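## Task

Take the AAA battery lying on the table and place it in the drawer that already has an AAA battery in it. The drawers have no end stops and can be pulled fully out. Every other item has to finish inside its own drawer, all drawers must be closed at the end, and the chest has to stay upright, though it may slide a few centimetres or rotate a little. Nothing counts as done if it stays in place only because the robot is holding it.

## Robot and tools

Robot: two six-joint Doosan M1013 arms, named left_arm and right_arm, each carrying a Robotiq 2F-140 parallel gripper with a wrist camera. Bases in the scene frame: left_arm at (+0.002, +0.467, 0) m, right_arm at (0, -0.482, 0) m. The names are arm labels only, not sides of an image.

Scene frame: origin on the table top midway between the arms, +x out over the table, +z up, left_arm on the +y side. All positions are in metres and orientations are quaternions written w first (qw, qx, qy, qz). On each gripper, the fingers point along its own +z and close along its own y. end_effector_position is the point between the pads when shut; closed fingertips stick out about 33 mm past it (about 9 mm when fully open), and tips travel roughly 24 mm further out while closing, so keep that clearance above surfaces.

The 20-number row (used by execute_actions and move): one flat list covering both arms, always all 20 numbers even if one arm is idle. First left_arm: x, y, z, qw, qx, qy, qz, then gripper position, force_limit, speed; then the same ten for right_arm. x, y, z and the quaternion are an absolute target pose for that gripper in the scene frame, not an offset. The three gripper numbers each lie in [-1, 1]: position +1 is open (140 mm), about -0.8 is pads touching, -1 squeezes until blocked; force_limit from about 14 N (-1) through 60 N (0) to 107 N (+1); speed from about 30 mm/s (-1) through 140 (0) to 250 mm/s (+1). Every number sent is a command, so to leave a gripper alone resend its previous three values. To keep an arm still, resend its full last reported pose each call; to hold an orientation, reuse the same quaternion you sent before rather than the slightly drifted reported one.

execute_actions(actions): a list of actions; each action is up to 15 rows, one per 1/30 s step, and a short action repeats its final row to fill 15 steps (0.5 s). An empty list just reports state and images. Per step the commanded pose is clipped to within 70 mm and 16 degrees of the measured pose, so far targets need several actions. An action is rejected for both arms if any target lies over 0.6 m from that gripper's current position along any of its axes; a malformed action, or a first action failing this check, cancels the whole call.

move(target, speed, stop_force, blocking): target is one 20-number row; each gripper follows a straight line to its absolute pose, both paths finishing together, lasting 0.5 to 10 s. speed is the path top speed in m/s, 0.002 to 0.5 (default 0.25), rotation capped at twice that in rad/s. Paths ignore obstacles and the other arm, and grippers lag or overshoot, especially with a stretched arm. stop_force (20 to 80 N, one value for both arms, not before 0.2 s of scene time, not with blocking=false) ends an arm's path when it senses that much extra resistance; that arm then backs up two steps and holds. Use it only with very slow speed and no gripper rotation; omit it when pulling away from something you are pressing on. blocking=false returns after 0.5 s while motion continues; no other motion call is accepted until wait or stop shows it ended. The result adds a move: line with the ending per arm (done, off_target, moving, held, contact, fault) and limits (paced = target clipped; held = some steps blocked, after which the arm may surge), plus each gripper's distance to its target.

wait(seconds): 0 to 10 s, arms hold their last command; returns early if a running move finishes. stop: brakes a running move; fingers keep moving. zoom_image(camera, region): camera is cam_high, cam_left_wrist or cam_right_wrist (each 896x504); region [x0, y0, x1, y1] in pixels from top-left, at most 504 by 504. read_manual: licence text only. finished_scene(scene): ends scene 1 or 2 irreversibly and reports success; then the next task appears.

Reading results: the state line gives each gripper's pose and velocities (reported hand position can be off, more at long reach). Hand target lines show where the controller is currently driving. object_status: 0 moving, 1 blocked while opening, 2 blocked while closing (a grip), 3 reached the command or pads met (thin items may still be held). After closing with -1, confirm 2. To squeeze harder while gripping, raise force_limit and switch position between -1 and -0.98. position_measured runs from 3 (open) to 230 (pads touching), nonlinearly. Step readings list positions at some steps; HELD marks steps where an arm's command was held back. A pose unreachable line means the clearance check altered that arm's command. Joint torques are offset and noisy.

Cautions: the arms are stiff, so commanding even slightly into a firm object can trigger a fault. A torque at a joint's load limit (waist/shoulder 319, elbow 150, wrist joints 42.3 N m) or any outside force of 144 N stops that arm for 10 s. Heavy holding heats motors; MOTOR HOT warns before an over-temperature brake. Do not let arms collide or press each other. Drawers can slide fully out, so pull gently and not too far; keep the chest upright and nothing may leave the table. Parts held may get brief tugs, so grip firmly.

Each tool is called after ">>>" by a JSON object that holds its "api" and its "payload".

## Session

>>> {"api": "execute_actions", "payload": {"actions": []}}

Scene clock: 0.00 s.
left_arm: end_effector_position=(+0.1066, +0.8858, +0.2146) position_measured=3 object_status=3 end_effector_quat_wxyz=(-0.010, +0.692, -0.209, +0.691) end_effector_velocity=(-0.000, +0.000, +0.000) end_effector_angular_velocity=(+0.000, +0.001, -0.000) | right_arm: end_effector_position=(+0.4908, -0.8066, +0.3062) position_measured=3 object_status=3 end_effector_quat_wxyz=(-0.179, -0.467, -0.584, +0.640) end_effector_velocity=(+0.000, -0.000, -0.000) end_effector_angular_velocity=(+0.001, -0.000, +0.000)
Joint positions: left_arm=[ 2.084  0.448  2.161 -1.003  1.828  4.579] | right_arm=[-0.203  0.357  1.982 -1.268  1.709  0.185]
Joint velocities: left_arm=[-0.    -0.    -0.001 -0.     0.    -0.001] | right_arm=[-0.     0.    -0.     0.001 -0.001 -0.   ]
Joint torques (N m, as the joint torque sensors report them, + toward a larger angle): no reading
Hand target (left_arm): +0.107, +0.886, +0.215; -0.010, +0.692, -0.209, +0.691
Hand target (right_arm): +0.491, -0.807, +0.306; +0.179, +0.467, +0.584, -0.640
camera_calibration (this result's frames):
cam_left_wrist: T_world_to_cam=[[-0.294047, -0.92131, -0.25441, 0.898346], [-0.411661, 0.362301, -0.836225, -0.0958913], [0.862596, -0.141158, -0.485801, 0.328635], [0, 0, 0, 1]] pos_world=[-0.0587978, 0.908786, 0.308013]
cam_right_wrist: T_world_to_cam=[[0.855104, -0.272306, -0.441188, -0.514592], [0.497115, 0.188994, 0.846852, -0.351071], [-0.147221, -0.943467, 0.296977, -0.591698], [0, 0, 0, 1]] pos_world=[0.527442, -0.632024, 0.245994]

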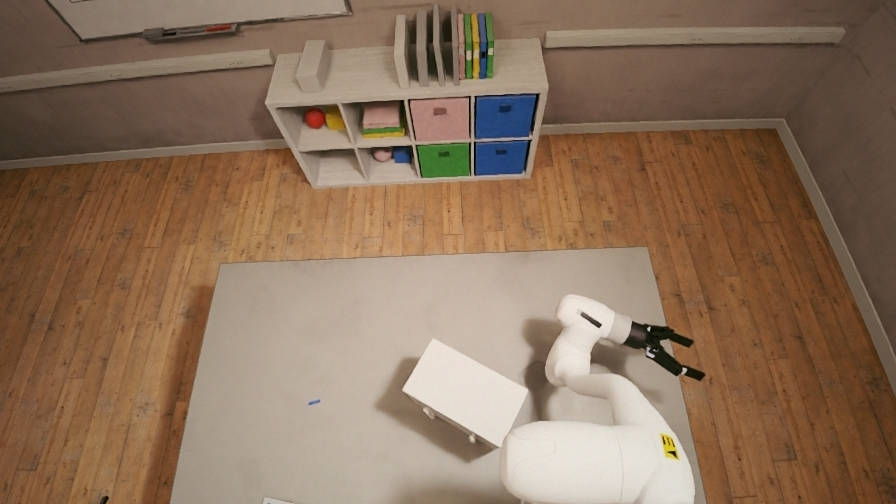

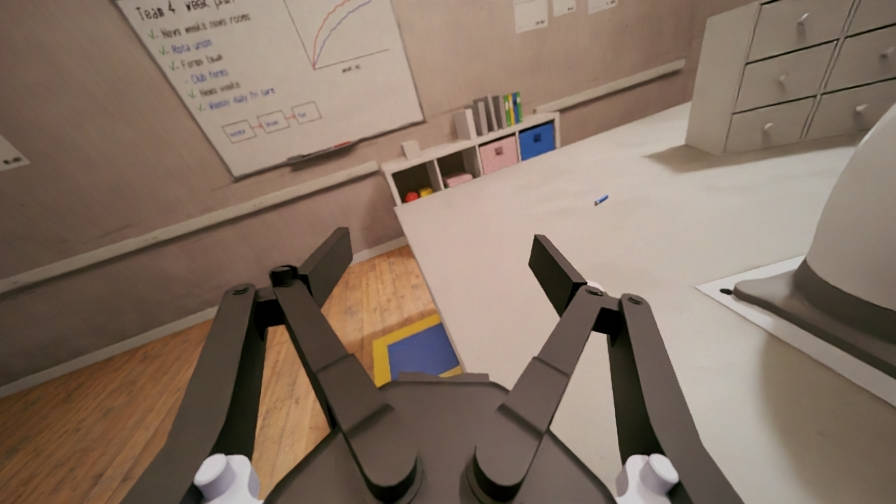

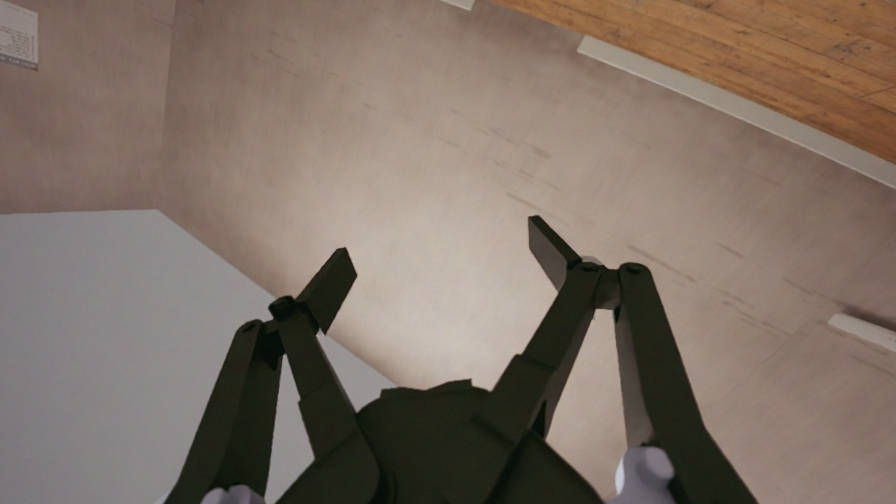

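>>> {"api": "zoom_image", "payload": {"camera": "cam_high", "region": [390, 330, 550, 470]}}

>>> {"api": "zoom_image", "payload": {"camera": "cam_high", "region": [285, 380, 345, 425]}}

>>> {"api": "zoom_image", "payload": {"camera": "cam_left_wrist", "region": [660, 0, 896, 180]}}

Region (390, 330, 550, 470) of cam_high's 896x504 image, scaled by 3.150, with more detail than that image has; it fills the top 441 rows of this view, and the rest is white.

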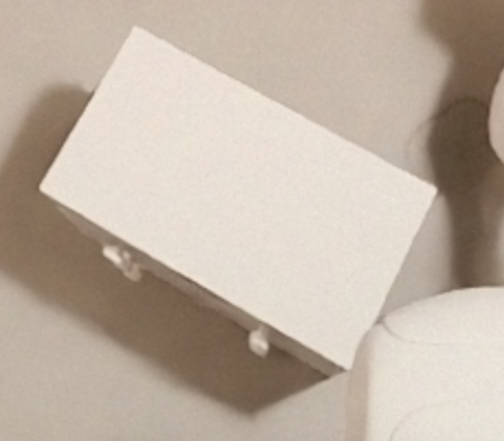

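Region (285, 380, 345, 425) of cam_high's 896x504 image, scaled by 8.400, with more detail than that image has; it fills the top 378 rows of this view, and the rest is white.

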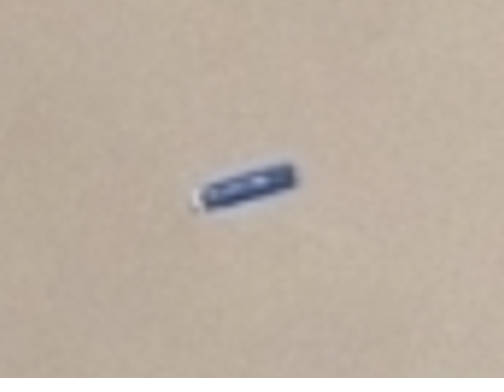

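Region (660, 0, 896, 180) of cam_left_wrist's 896x504 image, scaled by 2.136, with more detail than that image has; it fills the top 384 rows of this view, and the rest is white.

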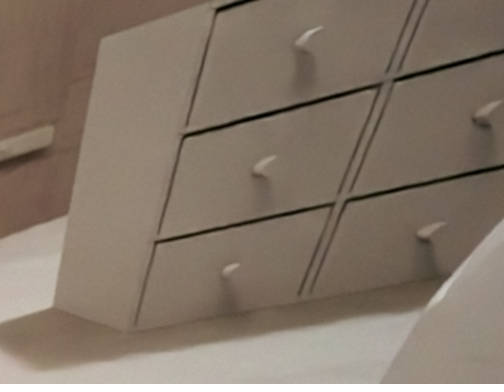

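>>> {"api": "move", "payload": {"target": [0.36, 0.80, 0.25, 0, 0.9962, 0.0872, 0, -0.3, -0.5, 0, 0.33, -0.50, 0.52, 0.0235, 0.2536, -0.8045, 0.5368, -0.3, 0, 0], "speed": 0.45}}

Scene clock: 122.50 s.
left_arm: end_effector_position=(+0.3593, +0.8005, +0.2501) position_measured=167 object_status=3 end_effector_quat_wxyz=(-0.001, +0.996, +0.088, +0.000) end_effector_velocity=(+0.000, -0.001, +0.001) end_effector_angular_velocity=(-0.001, +0.005, +0.002) | right_arm: end_effector_position=(+0.3296, -0.5004, +0.5199) position_measured=167 object_status=3 end_effector_quat_wxyz=(-0.023, -0.253, +0.805, -0.537) end_effector_velocity=(-0.001, +0.000, +0.000) end_effector_angular_velocity=(-0.000, +0.002, -0.002)
Joint positions: left_arm=[ 0.856 -0.064  1.979  0.002  1.225  2.073] | right_arm=[ 0.619 -0.301  2.023 -1.034  1.921 -1.564]
Joint velocities: left_arm=[-0.003  0.002 -0.003  0.003  0.006 -0.006] | right_arm=[ 0.     0.001 -0.001  0.001  0.003 -0.001]
Joint torques (N m, as the joint torque sensors report them, + toward a larger angle): left_arm=[  0.21 -35.08 -36.61   4.27  -0.14   0.27] | right_arm=[  2.85  -2.54 -38.15   0.19   0.53   0.03]
Hand target (left_arm): +0.359, +0.800, +0.250; -0.001, +0.996, +0.088, -0.000
Hand target (right_arm): +0.330, -0.500, +0.520; -0.023, -0.253, +0.805, -0.537
Off the commanded pose (left_arm): 0.001 m, 0 deg.
Off the commanded pose (right_arm): 0.001 m, 0 deg.
move: done; limits=paced
camera_calibration (this result's frames):
cam_left_wrist: T_world_to_cam=[[0.224609, -0.974327, 0.0154523, 0.691694], [-0.868309, -0.192921, 0.45697, 0.353871], [-0.442257, -0.116057, -0.889348, 0.665573], [0, 0, 0, 1]] pos_world=[0.446263, 0.819449, 0.419529]
cam_right_wrist: T_world_to_cam=[[-0.296904, 0.379534, -0.876243, 0.732962], [0.717082, 0.694581, 0.0578746, 0.0808709], [0.630587, -0.611155, -0.478381, -0.0769159], [0, 0, 0, 1]] pos_world=[0.208131, -0.381363, 0.600777]

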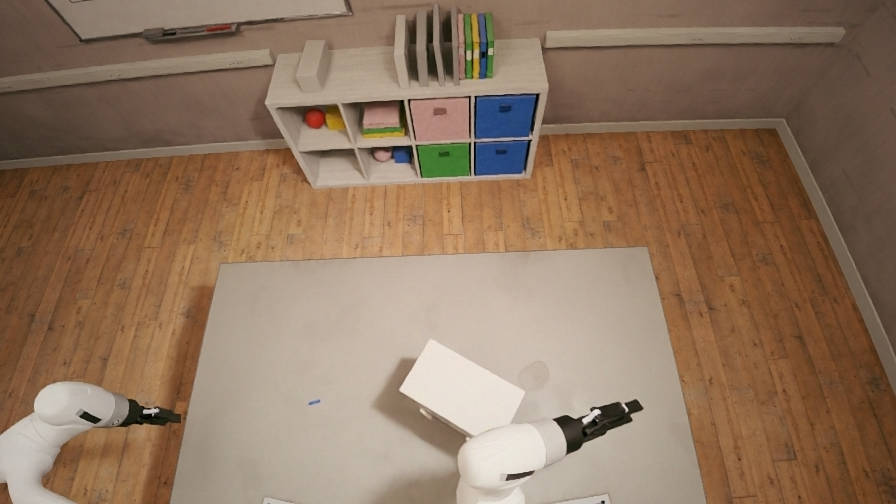

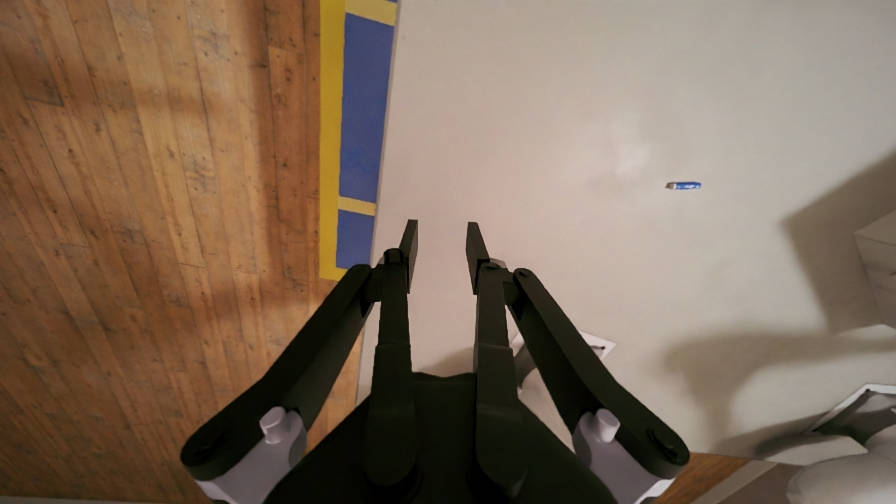

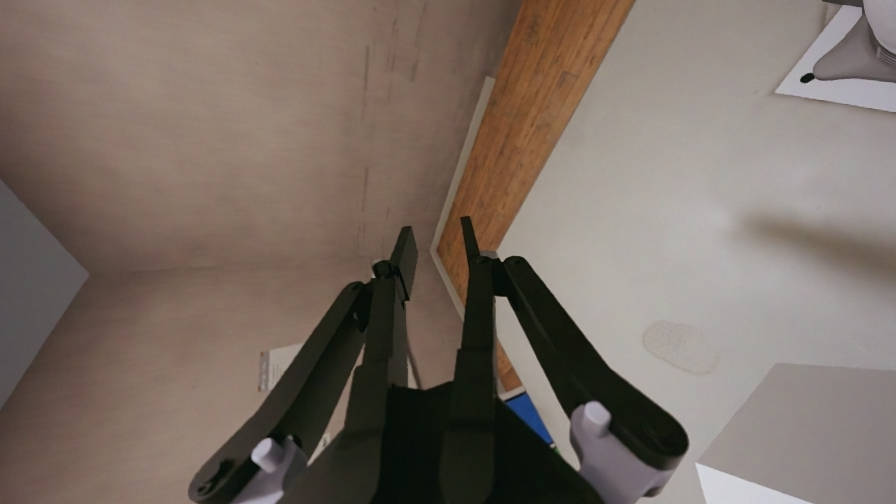

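>>> {"api": "zoom_image", "payload": {"camera": "cam_high", "region": [390, 330, 550, 470]}}

Region (390, 330, 550, 470) of cam_high's 896x504 image, scaled by 3.150, with more detail than that image has; it fills the top 441 rows of this view, and the rest is white.

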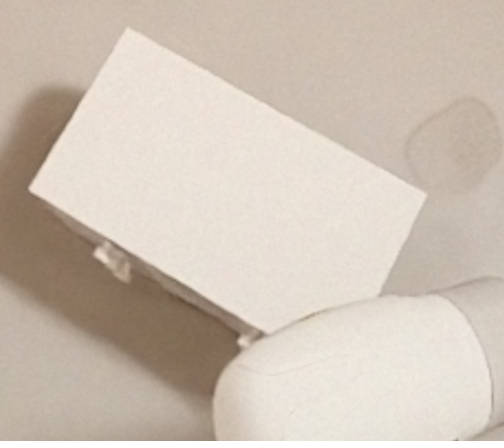

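>>> {"api": "move", "payload": {"target": [0.443, 0.413, 0.13, 0, 0.629, 0.777, 0, -0.3, -0.5, 0, 0.19, -0.07, 0.40, 0.1366, 0.8331, -0.2365, 0.481, -0.3, 0, 0], "speed": 0.45}}

Scene clock: 160.20 s.
left_arm: end_effector_position=(+0.4429, +0.4133, +0.1300) position_measured=167 object_status=3 end_effector_quat_wxyz=(+0.001, +0.629, +0.777, +0.000) end_effector_velocity=(+0.001, -0.001, -0.000) end_effector_angular_velocity=(+0.005, -0.000, +0.003) | right_arm: end_effector_position=(+0.1897, -0.0701, +0.4000) position_measured=167 object_status=3 end_effector_quat_wxyz=(+0.136, +0.833, -0.237, +0.481) end_effector_velocity=(-0.000, +0.001, -0.000) end_effector_angular_velocity=(-0.001, +0.002, +0.004)
Joint positions: left_arm=[-0.023 -0.038  2.195  0.     0.983 -0.409] | right_arm=[ 1.495  0.071  1.874 -0.842  1.839 -2.5  ]
Joint velocities: left_arm=[-0.006  0.002 -0.001  0.006 -0.    -0.012] | right_arm=[ 0.001  0.001 -0.001  0.    -0.001 -0.004]
Joint torques (N m, as the joint torque sensors report them, + toward a larger angle): left_arm=[  1.54 -33.8  -32.7    3.92  -0.68   0.09] | right_arm=[  2.52 -35.59 -35.51   1.6    0.8    0.1 ]
Hand target (left_arm): +0.443, +0.413, +0.130; +0.000, +0.629, +0.777, +0.000
Hand target (right_arm): +0.190, -0.070, +0.400; +0.136, +0.833, -0.237, +0.481
Off the commanded pose (left_arm): 0.000 m, 0 deg.
Off the commanded pose (right_arm): 0.000 m, 0 deg.
move: done
camera_calibration (this result's frames):
cam_left_wrist: T_world_to_cam=[[0.96637, 0.256475, 0.0187118, -0.540043], [0.21974, -0.861371, 0.45799, 0.200798], [0.133581, -0.438476, -0.888761, 0.428968], [0, 0, 0, 1]] pos_world=[0.420456, 0.499561, 0.299391]
cam_right_wrist: T_world_to_cam=[[-0.608418, -0.78423, -0.121697, 0.0988016], [-0.632752, 0.571911, -0.522055, 0.368703], [0.479012, -0.240624, -0.844185, 0.417958], [0, 0, 0, 1]] pos_world=[0.0932037, -0.0328118, 0.557341]

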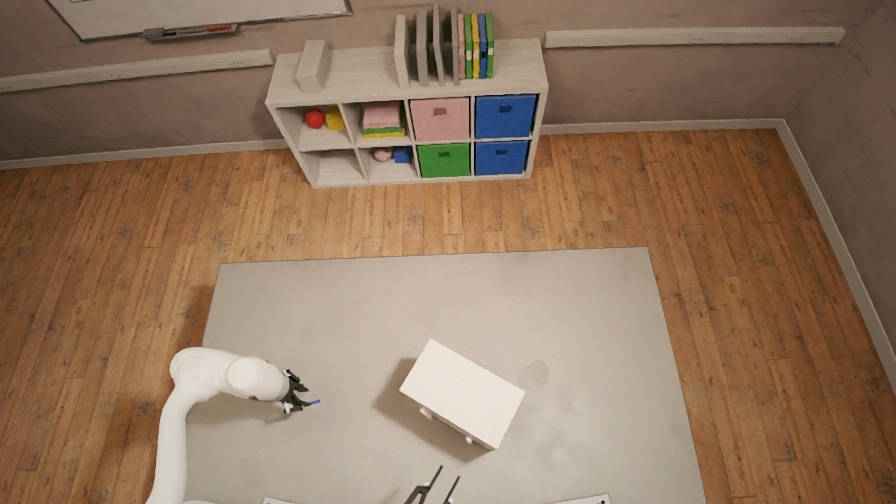

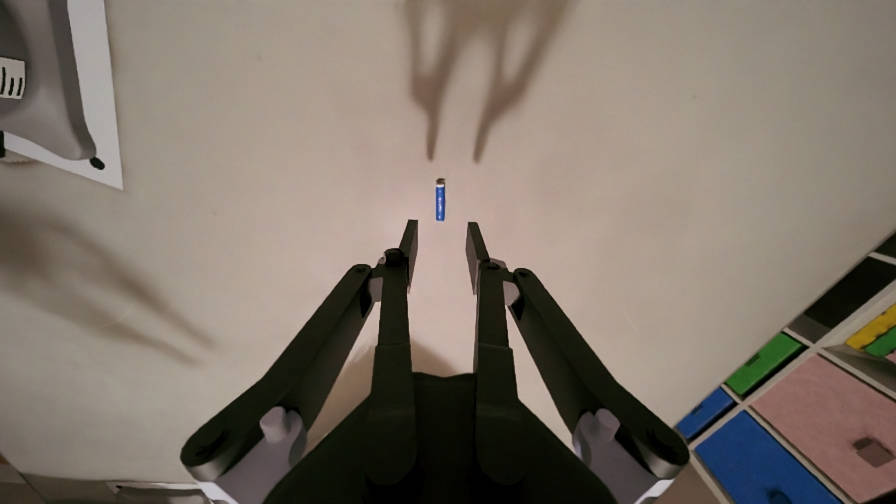

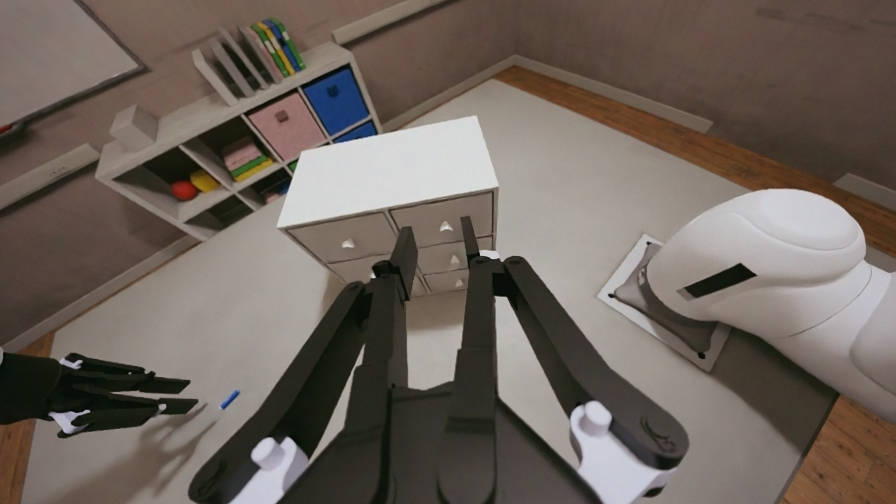

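>>> {"api": "execute_actions", "payload": {"actions": []}}

Scene clock: 196.87 s.
left_arm: end_effector_position=(+0.4428, +0.4132, +0.1300) position_measured=167 object_status=3 end_effector_quat_wxyz=(+0.000, +0.629, +0.777, +0.000) end_effector_velocity=(-0.000, +0.000, -0.000) end_effector_angular_velocity=(+0.000, +0.001, +0.001) | right_arm: end_effector_position=(+0.1897, -0.0700, +0.4000) position_measured=167 object_status=3 end_effector_quat_wxyz=(+0.136, +0.833, -0.237, +0.481) end_effector_velocity=(+0.000, -0.000, -0.000) end_effector_angular_velocity=(-0.000, +0.001, -0.001)
Joint positions: left_arm=[-0.024 -0.038  2.195  0.001  0.983 -0.41 ] | right_arm=[ 1.495  0.071  1.874 -0.842  1.839 -2.5  ]
Joint velocities: left_arm=[ 0.     0.     0.     0.    -0.    -0.001] | right_arm=[-0.     0.     0.     0.001 -0.     0.   ]
Joint torques (N m, as the joint torque sensors report them, + toward a larger angle): left_arm=[ -0.14 -32.55 -32.81   3.85  -0.26   0.05] | right_arm=[  6.45 -36.36 -34.83   1.13   0.93  -0.46]
Hand target (left_arm): +0.443, +0.413, +0.130; +0.000, +0.629, +0.777, +0.000
Hand target (right_arm): +0.190, -0.070, +0.400; +0.136, +0.833, -0.237, +0.481
Off the commanded pose (left_arm): 0.000 m, 0 deg.
Off the commanded pose (right_arm): 0.000 m, 0 deg.
camera_calibration (this result's frames):
cam_left_wrist: T_world_to_cam=[[0.966275, 0.256847, 0.0185202, -0.540058], [0.220225, -0.861493, 0.457527, 0.200677], [0.13347, -0.438019, -0.889003, 0.428806], [0, 0, 0, 1]] pos_world=[0.420418, 0.49942, 0.299396]
cam_right_wrist: T_world_to_cam=[[-0.608312, -0.784339, -0.121524, 0.0987511], [-0.63293, 0.571761, -0.522005, 0.368642], [0.478912, -0.240625, -0.844241, 0.41801], [0, 0, 0, 1]] pos_world=[0.0932066, -0.0327374, 0.557335]

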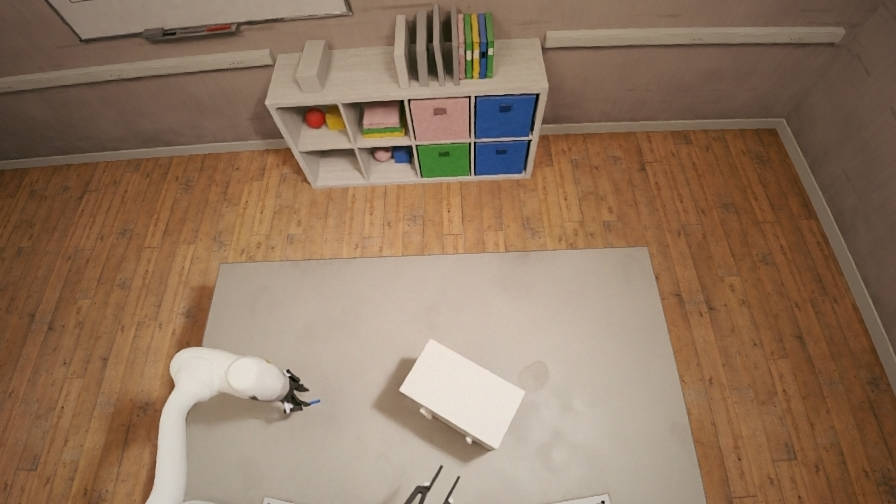

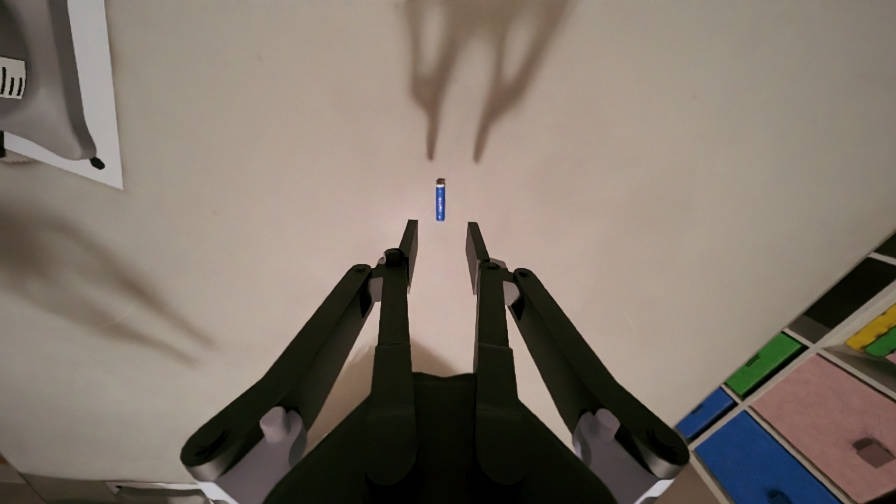

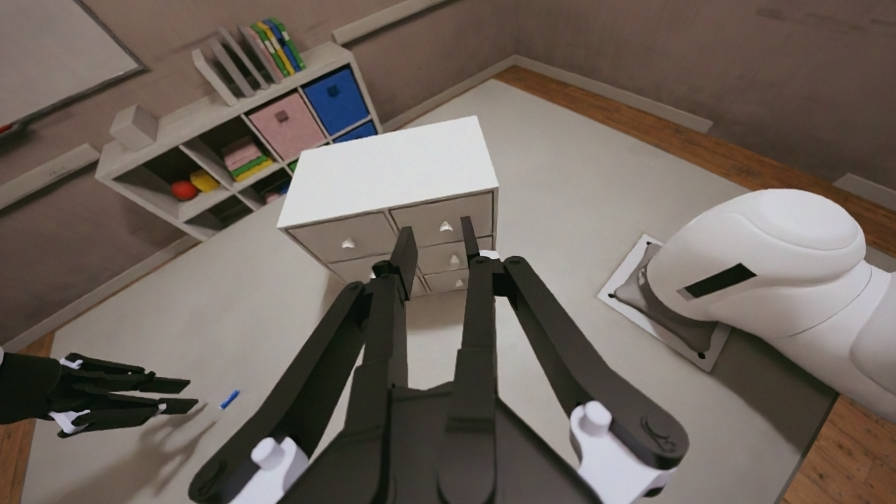

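>>> {"api": "zoom_image", "payload": {"camera": "cam_right_wrist", "region": [270, 110, 520, 310]}}

Region (270, 110, 520, 310) of cam_right_wrist's 896x504 image, scaled by 2.016, with more detail than that image has; it fills the top 403 rows of this view, and the rest is white.

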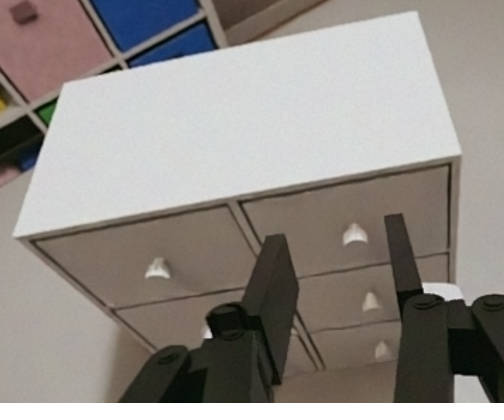

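>>> {"api": "move", "payload": {"target": [0.443,0.413,0.06,0,0.629,0.777,0,-0.3,-0.5,0, 0.2314,-0.0997,0.276,0.1366,0.8331,-0.2365,0.481,-0.3,0,0], "speed": 0.15}}

Scene clock: 223.07 s.
left_arm: end_effector_position=(+0.4430, +0.4129, +0.0601) position_measured=167 object_status=3 end_effector_quat_wxyz=(+0.000, +0.629, +0.777, -0.000) end_effector_velocity=(+0.000, +0.000, -0.001) end_effector_angular_velocity=(-0.000, +0.000, +0.000) | right_arm: end_effector_position=(+0.2314, -0.0996, +0.2761) position_measured=167 object_status=3 end_effector_quat_wxyz=(+0.137, +0.833, -0.236, +0.481) end_effector_velocity=(+0.000, -0.000, -0.001) end_effector_angular_velocity=(-0.000, +0.001, -0.000)
Joint positions: left_arm=[-0.024  0.051  2.265 -0.     0.826 -0.41 ] | right_arm=[ 1.419  0.126  2.066 -0.856  1.627 -2.359]
Joint velocities: left_arm=[ 0.     0.001  0.001 -0.    -0.002  0.   ] | right_arm=[-0.001  0.001  0.001  0.    -0.002  0.001]
Joint torques (N m, as the joint torque sensors report them, + toward a larger angle): left_arm=[  0.06 -38.38 -28.87   3.13  -0.67  -0.04] | right_arm=[  2.94 -35.44 -31.1    0.42   0.77  -0.36]
Hand target (left_arm): +0.443, +0.413, +0.060; +0.000, +0.629, +0.777, -0.000
Hand target (right_arm): +0.231, -0.100, +0.276; +0.137, +0.833, -0.236, +0.481
Off the commanded pose (left_arm): 0.000 m, 0 deg.
Off the commanded pose (right_arm): 0.000 m, 0 deg.
move: done
camera_calibration (this result's frames):
cam_left_wrist: T_world_to_cam=[[0.966263, 0.256973, 0.0173532, -0.538874], [0.220834, -0.861279, 0.457637, 0.232032], [0.132546, -0.438365, -0.88897, 0.367045], [0, 0, 0, 1]] pos_world=[0.420803, 0.49922, 0.229457]
cam_right_wrist: T_world_to_cam=[[-0.608264, -0.784549, -0.120407, 0.085544], [-0.632978, 0.570985, -0.522795, 0.347394], [0.478909, -0.241783, -0.843912, 0.286058], [0, 0, 0, 1]] pos_world=[0.13493, -0.0620793, 0.433324]

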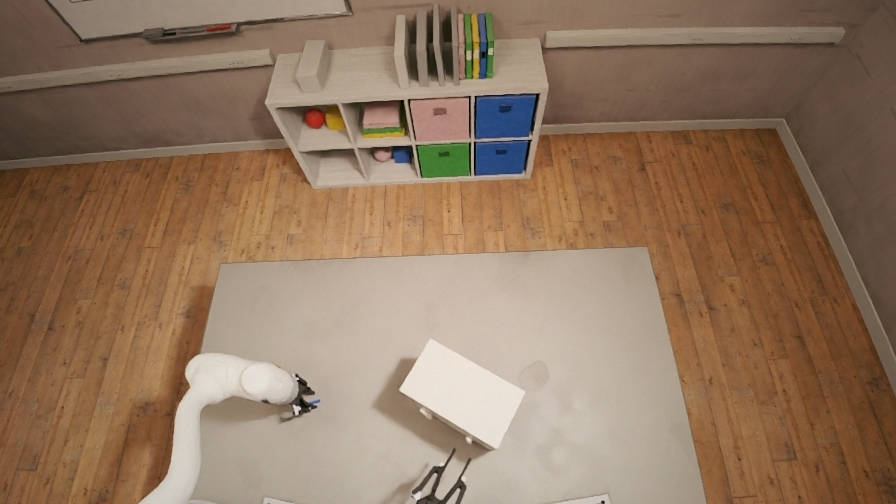

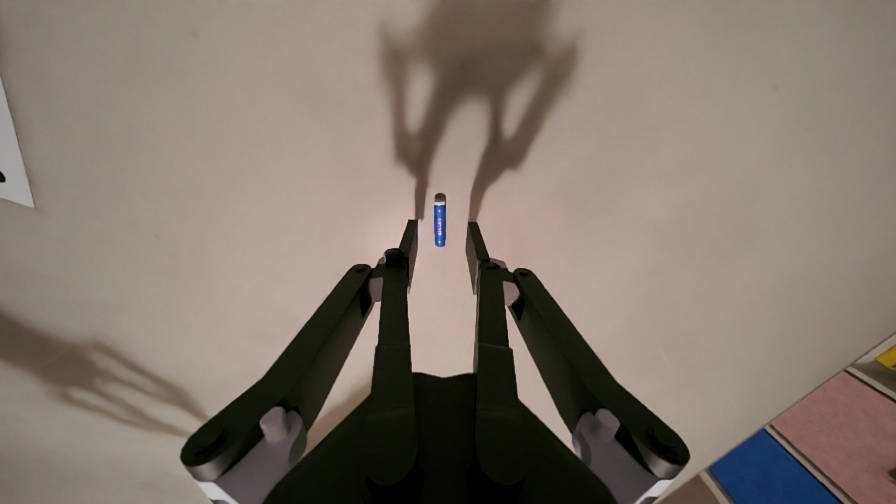

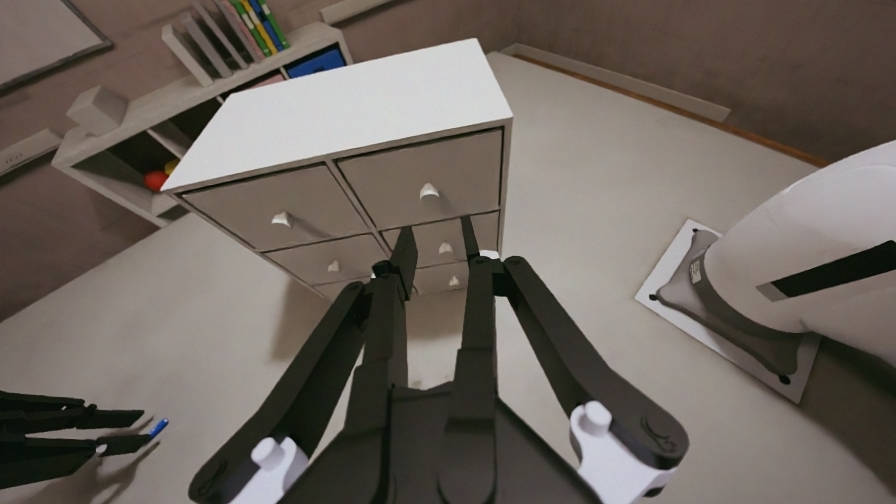

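>>> {"api": "zoom_image", "payload": {"camera": "cam_left_wrist", "region": [380, 170, 500, 290]}}

>>> {"api": "zoom_image", "payload": {"camera": "cam_right_wrist", "region": [330, 120, 530, 300]}}

Region (380, 170, 500, 290) of cam_left_wrist's 896x504 image, scaled by 4.200, with more detail than that image has.

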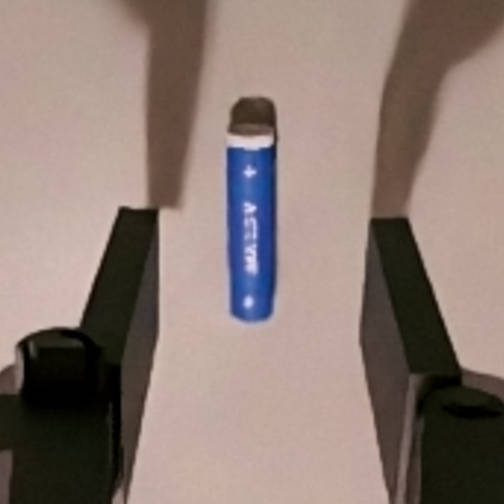

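Region (330, 120, 530, 300) of cam_right_wrist's 896x504 image, scaled by 2.520, with more detail than that image has; it fills the top 454 rows of this view, and the rest is white.

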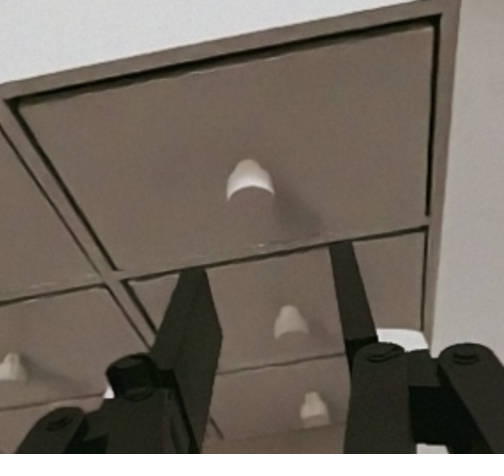

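>>> {"api": "move", "payload": {"target": [0.4393,0.4172,0.038,0,0.629,0.777,0,-0.3,-0.5,0, 0.2754,-0.1245,0.276,0.1366,0.8331,-0.2365,0.481,-0.3,0,0], "speed": 0.05}}

Scene clock: 267.60 s.
left_arm: end_effector_position=(+0.4393, +0.4172, +0.0380) position_measured=167 object_status=3 end_effector_quat_wxyz=(+0.000, +0.629, +0.777, -0.000) end_effector_velocity=(-0.002, +0.000, -0.001) end_effector_angular_velocity=(+0.000, +0.002, -0.000) | right_arm: end_effector_position=(+0.2753, -0.1244, +0.2760) position_measured=167 object_status=3 end_effector_quat_wxyz=(+0.137, +0.833, -0.236, +0.481) end_effector_velocity=(+0.001, -0.000, -0.000) end_effector_angular_velocity=(+0.001, -0.000, +0.000)
Joint positions: left_arm=[-0.016  0.078  2.291 -0.     0.773 -0.402] | right_arm=[ 1.331  0.09   2.108 -0.908  1.568 -2.4  ]
Joint velocities: left_arm=[ 0.     0.001  0.003 -0.    -0.001  0.   ] | right_arm=[-0.002 -0.     0.001 -0.002 -0.003  0.   ]
Joint torques (N m, as the joint torque sensors report them, + toward a larger angle): left_arm=[ -1.67 -37.49 -26.79   3.22  -0.81   0.28] | right_arm=[  3.08 -32.54 -29.44   0.27   1.4   -0.32]
Hand target (left_arm): +0.439, +0.417, +0.038; +0.000, +0.629, +0.777, -0.000
Hand target (right_arm): +0.275, -0.124, +0.276; +0.137, +0.833, -0.236, +0.481
Off the commanded pose (left_arm): 0.000 m, 0 deg.
Off the commanded pose (right_arm): 0.000 m, 0 deg.
move: done
camera_calibration (this result's frames):
cam_left_wrist: T_world_to_cam=[[0.966223, 0.257122, 0.0173682, -0.536055], [0.220971, -0.861284, 0.45756, 0.246522], [0.132608, -0.438267, -0.889009, 0.349744], [0, 0, 0, 1]] pos_world=[0.417096, 0.503438, 0.207438]
cam_right_wrist: T_world_to_cam=[[-0.608439, -0.784405, -0.120461, 0.0928427], [-0.632763, 0.571118, -0.52291, 0.389356], [0.478971, -0.241936, -0.843833, 0.258898], [0, 0, 0, 1]] pos_world=[0.178855, -0.0869054, 0.433249]

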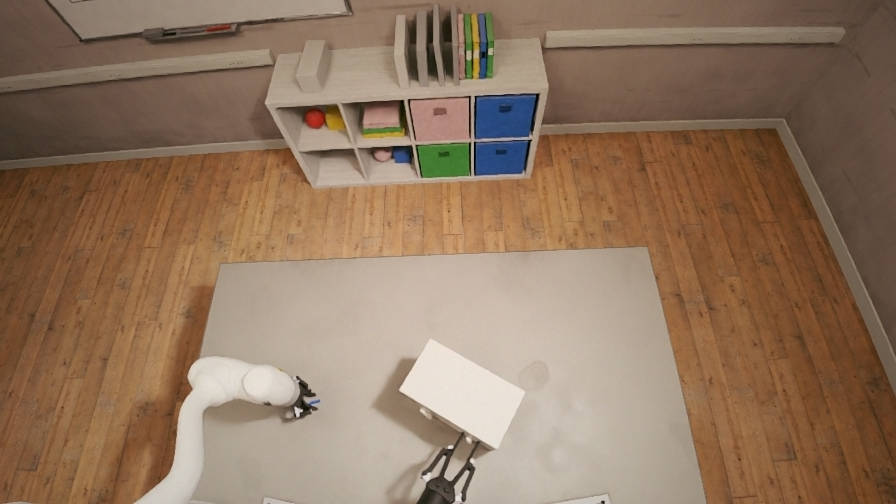

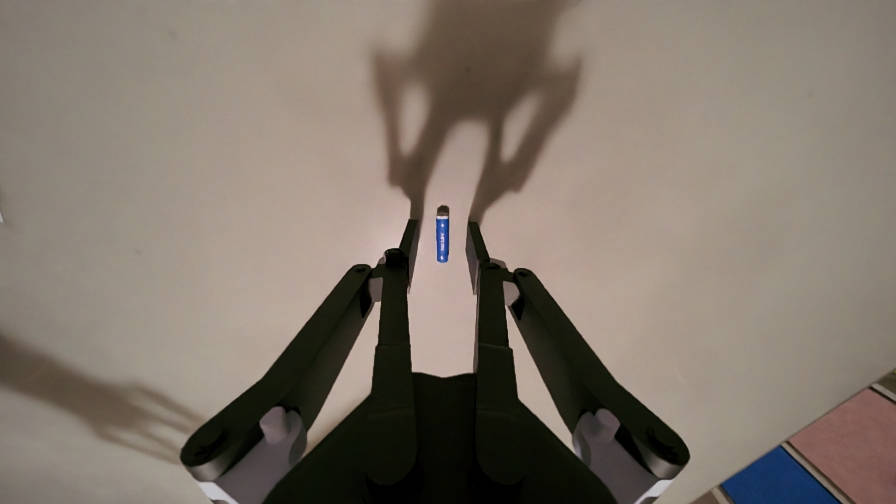

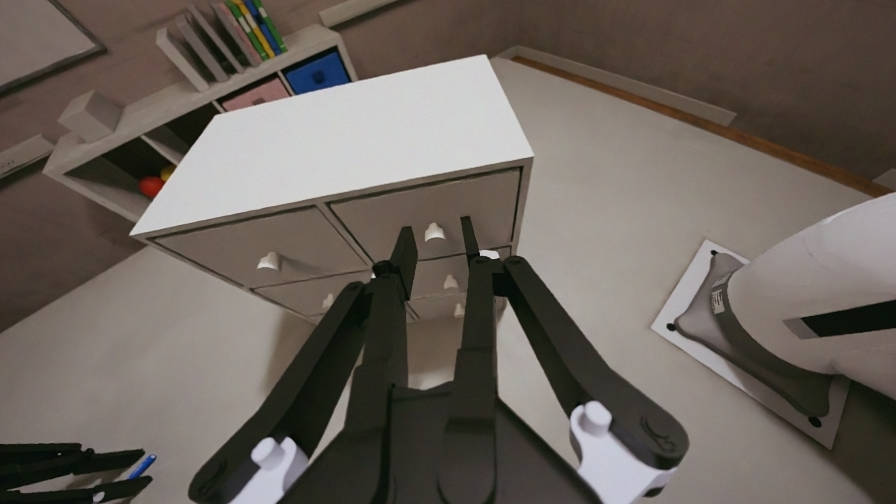

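>>> {"api": "zoom_image", "payload": {"camera": "cam_right_wrist", "region": [380, 180, 500, 300]}}

>>> {"api": "zoom_image", "payload": {"camera": "cam_left_wrist", "region": [390, 190, 500, 300]}}

Region (380, 180, 500, 300) of cam_right_wrist's 896x504 image, scaled by 4.200, with more detail than that image has.

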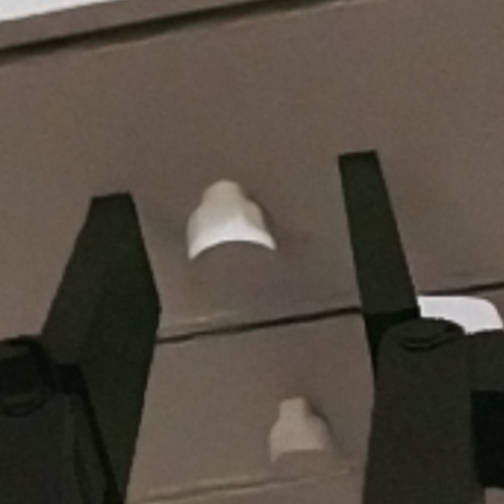

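Region (390, 190, 500, 300) of cam_left_wrist's 896x504 image, scaled by 4.582, with more detail than that image has.

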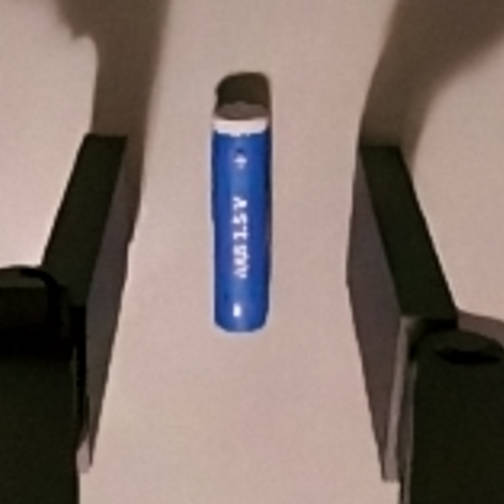

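>>> {"api": "execute_actions", "payload": {"actions": [[[0.4397,0.4155,0.038,0,0.629,0.777,0,-0.3,-0.5,0, 0.2754,-0.1245,0.276,0.1366,0.8331,-0.2365,0.481,-1,0,-0.5],[0.4397,0.4155,0.038,0,0.629,0.777,0,-0.3,-0.5,0, 0.2754,-0.1245,0.276,0.1366,0.8331,-0.2365,0.481,-1,0,-0.5],[0.44,0.414,0.038,0,0.629,0.777,0,-0.3,-0.5,0, 0.2754,-0.1245,0.276,0.1366,0.8331,-0.2365,0.481,-1,0,-0.5],[0.44,0.414,0.038,0,0.629,0.777,0,-0.3,-0.5,0, 0.2754,-0.1245,0.276,0.1366,0.8331,-0.2365,0.481,-1,0,-0.5],[0.4403,0.4127,0.038,0,0.629,0.777,0,-0.3,-0.5,0, 0.2754,-0.1245,0.276,0.1366,0.8331,-0.2365,0.481,-1,0,-0.5]],[[0.4403,0.4127,0.038,0,0.629,0.777,0,-1,-0.5,-0.5, 0.2754,-0.1245,0.276,0.1366,0.8331,-0.2365,0.481,-1,0,-0.5]],[[0.4403,0.4127,0.038,0,0.629,0.777,0,-1,-0.5,-0.5, 0.2754,-0.1245,0.276,0.1366,0.8331,-0.2365,0.481,-1,0,-0.5]]]}}

Scene clock: 294.20 s.
left_arm: end_effector_position=(+0.4403, +0.4127, +0.0380) position_measured=218 object_status=2 end_effector_quat_wxyz=(+0.000, +0.629, +0.777, +0.000) end_effector_velocity=(+0.000, -0.000, -0.000) end_effector_angular_velocity=(-0.000, -0.000, +0.000) | right_arm: end_effector_position=(+0.2754, -0.1245, +0.2760) position_measured=212 object_status=2 end_effector_quat_wxyz=(+0.137, +0.833, -0.237, +0.481) end_effector_velocity=(-0.000, +0.001, -0.000) end_effector_angular_velocity=(-0.001, +0.001, +0.002)
Joint positions: left_arm=[-0.026  0.08   2.288  0.     0.773 -0.412] | right_arm=[ 1.331  0.089  2.108 -0.908  1.568 -2.4  ]
Joint velocities: left_arm=[ 0.     0.     0.    -0.    -0.001 -0.   ] | right_arm=[ 0.001  0.001 -0.    -0.    -0.001 -0.001]
Joint torques (N m, as the joint torque sensors report them, + toward a larger angle): left_arm=[ -0.66 -33.52 -25.09   3.14  -1.15   0.03] | right_arm=[  1.42 -32.02 -25.96   2.6    1.25  -0.16]
Hand target (left_arm): +0.440, +0.413, +0.038; -0.000, +0.629, +0.777, -0.000
Hand target (right_arm): +0.275, -0.125, +0.276; +0.137, +0.833, -0.236, +0.481
Off the commanded pose (left_arm): 0.000 m, 0 deg.
Off the commanded pose (right_arm): 0.000 m, 0 deg.
Step readings (end_effector_position; steps 1 to 15: 1st action; 16 to 30: 2nd action; 31 to 45: 3rd action):
0: left_arm (+0.4393, +0.4172, +0.0380) | right_arm (+0.2754, -0.1245, +0.2760)
1: left_arm (+0.4393, +0.4171, +0.0380) | right_arm (+0.2754, -0.1245, +0.2760)
2: left_arm (+0.4392, +0.4167, +0.0379) | right_arm (+0.2754, -0.1245, +0.2760)
4: left_arm (+0.4395, +0.4155, +0.0379) | right_arm (+0.2754, -0.1245, +0.2760)
8: left_arm (+0.4402, +0.4133, +0.0380) | right_arm (+0.2754, -0.1245, +0.2760)
15: left_arm (+0.4403, +0.4127, +0.0380) | right_arm (+0.2754, -0.1245, +0.2760)
16: left_arm (+0.4403, +0.4127, +0.0380) | right_arm (+0.2754, -0.1245, +0.2760)
17: left_arm (+0.4403, +0.4127, +0.0380) | right_arm (+0.2754, -0.1245, +0.2760)
19: left_arm (+0.4403, +0.4127, +0.0380) | right_arm (+0.2754, -0.1245, +0.2760)
23: left_arm (+0.4403, +0.4127, +0.0380) | right_arm (+0.2754, -0.1245, +0.2760)
30: left_arm (+0.4403, +0.4127, +0.0380) | right_arm (+0.2754, -0.1245, +0.2760)
31: left_arm (+0.4403, +0.4127, +0.0380) | right_arm (+0.2754, -0.1245, +0.2760)
32: left_arm (+0.4403, +0.4127, +0.0380) | right_arm (+0.2754, -0.1245, +0.2760)
34: left_arm (+0.4403, +0.4127, +0.0380) | right_arm (+0.2754, -0.1245, +0.2760)
38: left_arm (+0.4403, +0.4127, +0.0380) | right_arm (+0.2754, -0.1245, +0.2760)
45: end_effector_position above
camera_calibration (this result's frames):
cam_left_wrist: T_world_to_cam=[[0.966211, 0.257165, 0.0174135, -0.535905], [0.220997, -0.861301, 0.457515, 0.242437], [0.132655, -0.438208, -0.889031, 0.347591], [0, 0, 0, 1]] pos_world=[0.41811, 0.498945, 0.207433]
cam_right_wrist: T_world_to_cam=[[-0.608447, -0.784383, -0.120562, 0.0928501], [-0.632745, 0.571186, -0.522858, 0.389437], [0.478984, -0.241846, -0.843851, 0.258871], [0, 0, 0, 1]] pos_world=[0.178914, -0.0870042, 0.433263]

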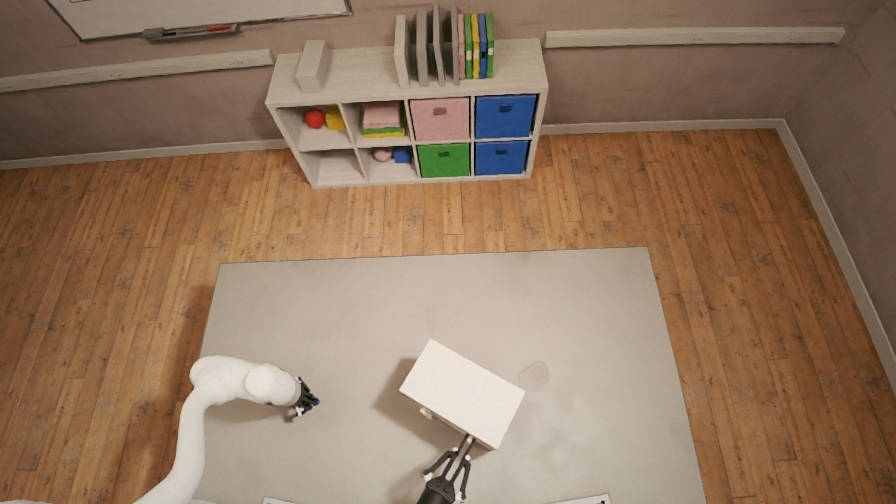

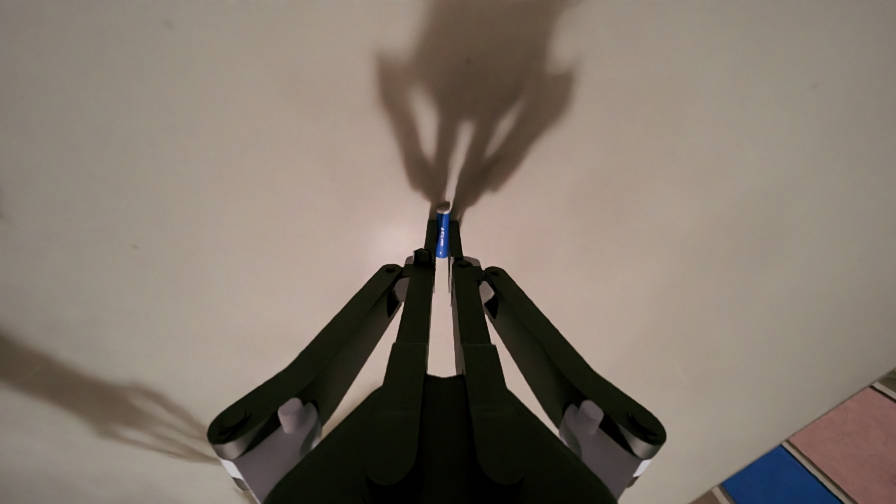

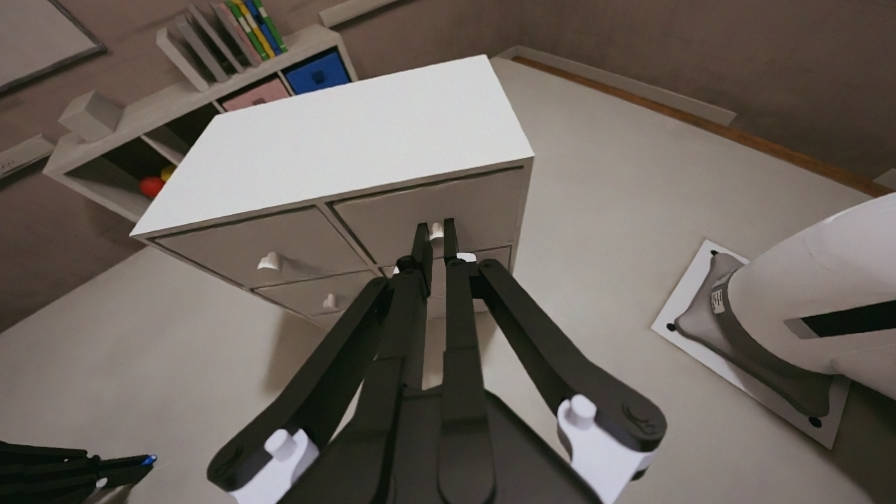

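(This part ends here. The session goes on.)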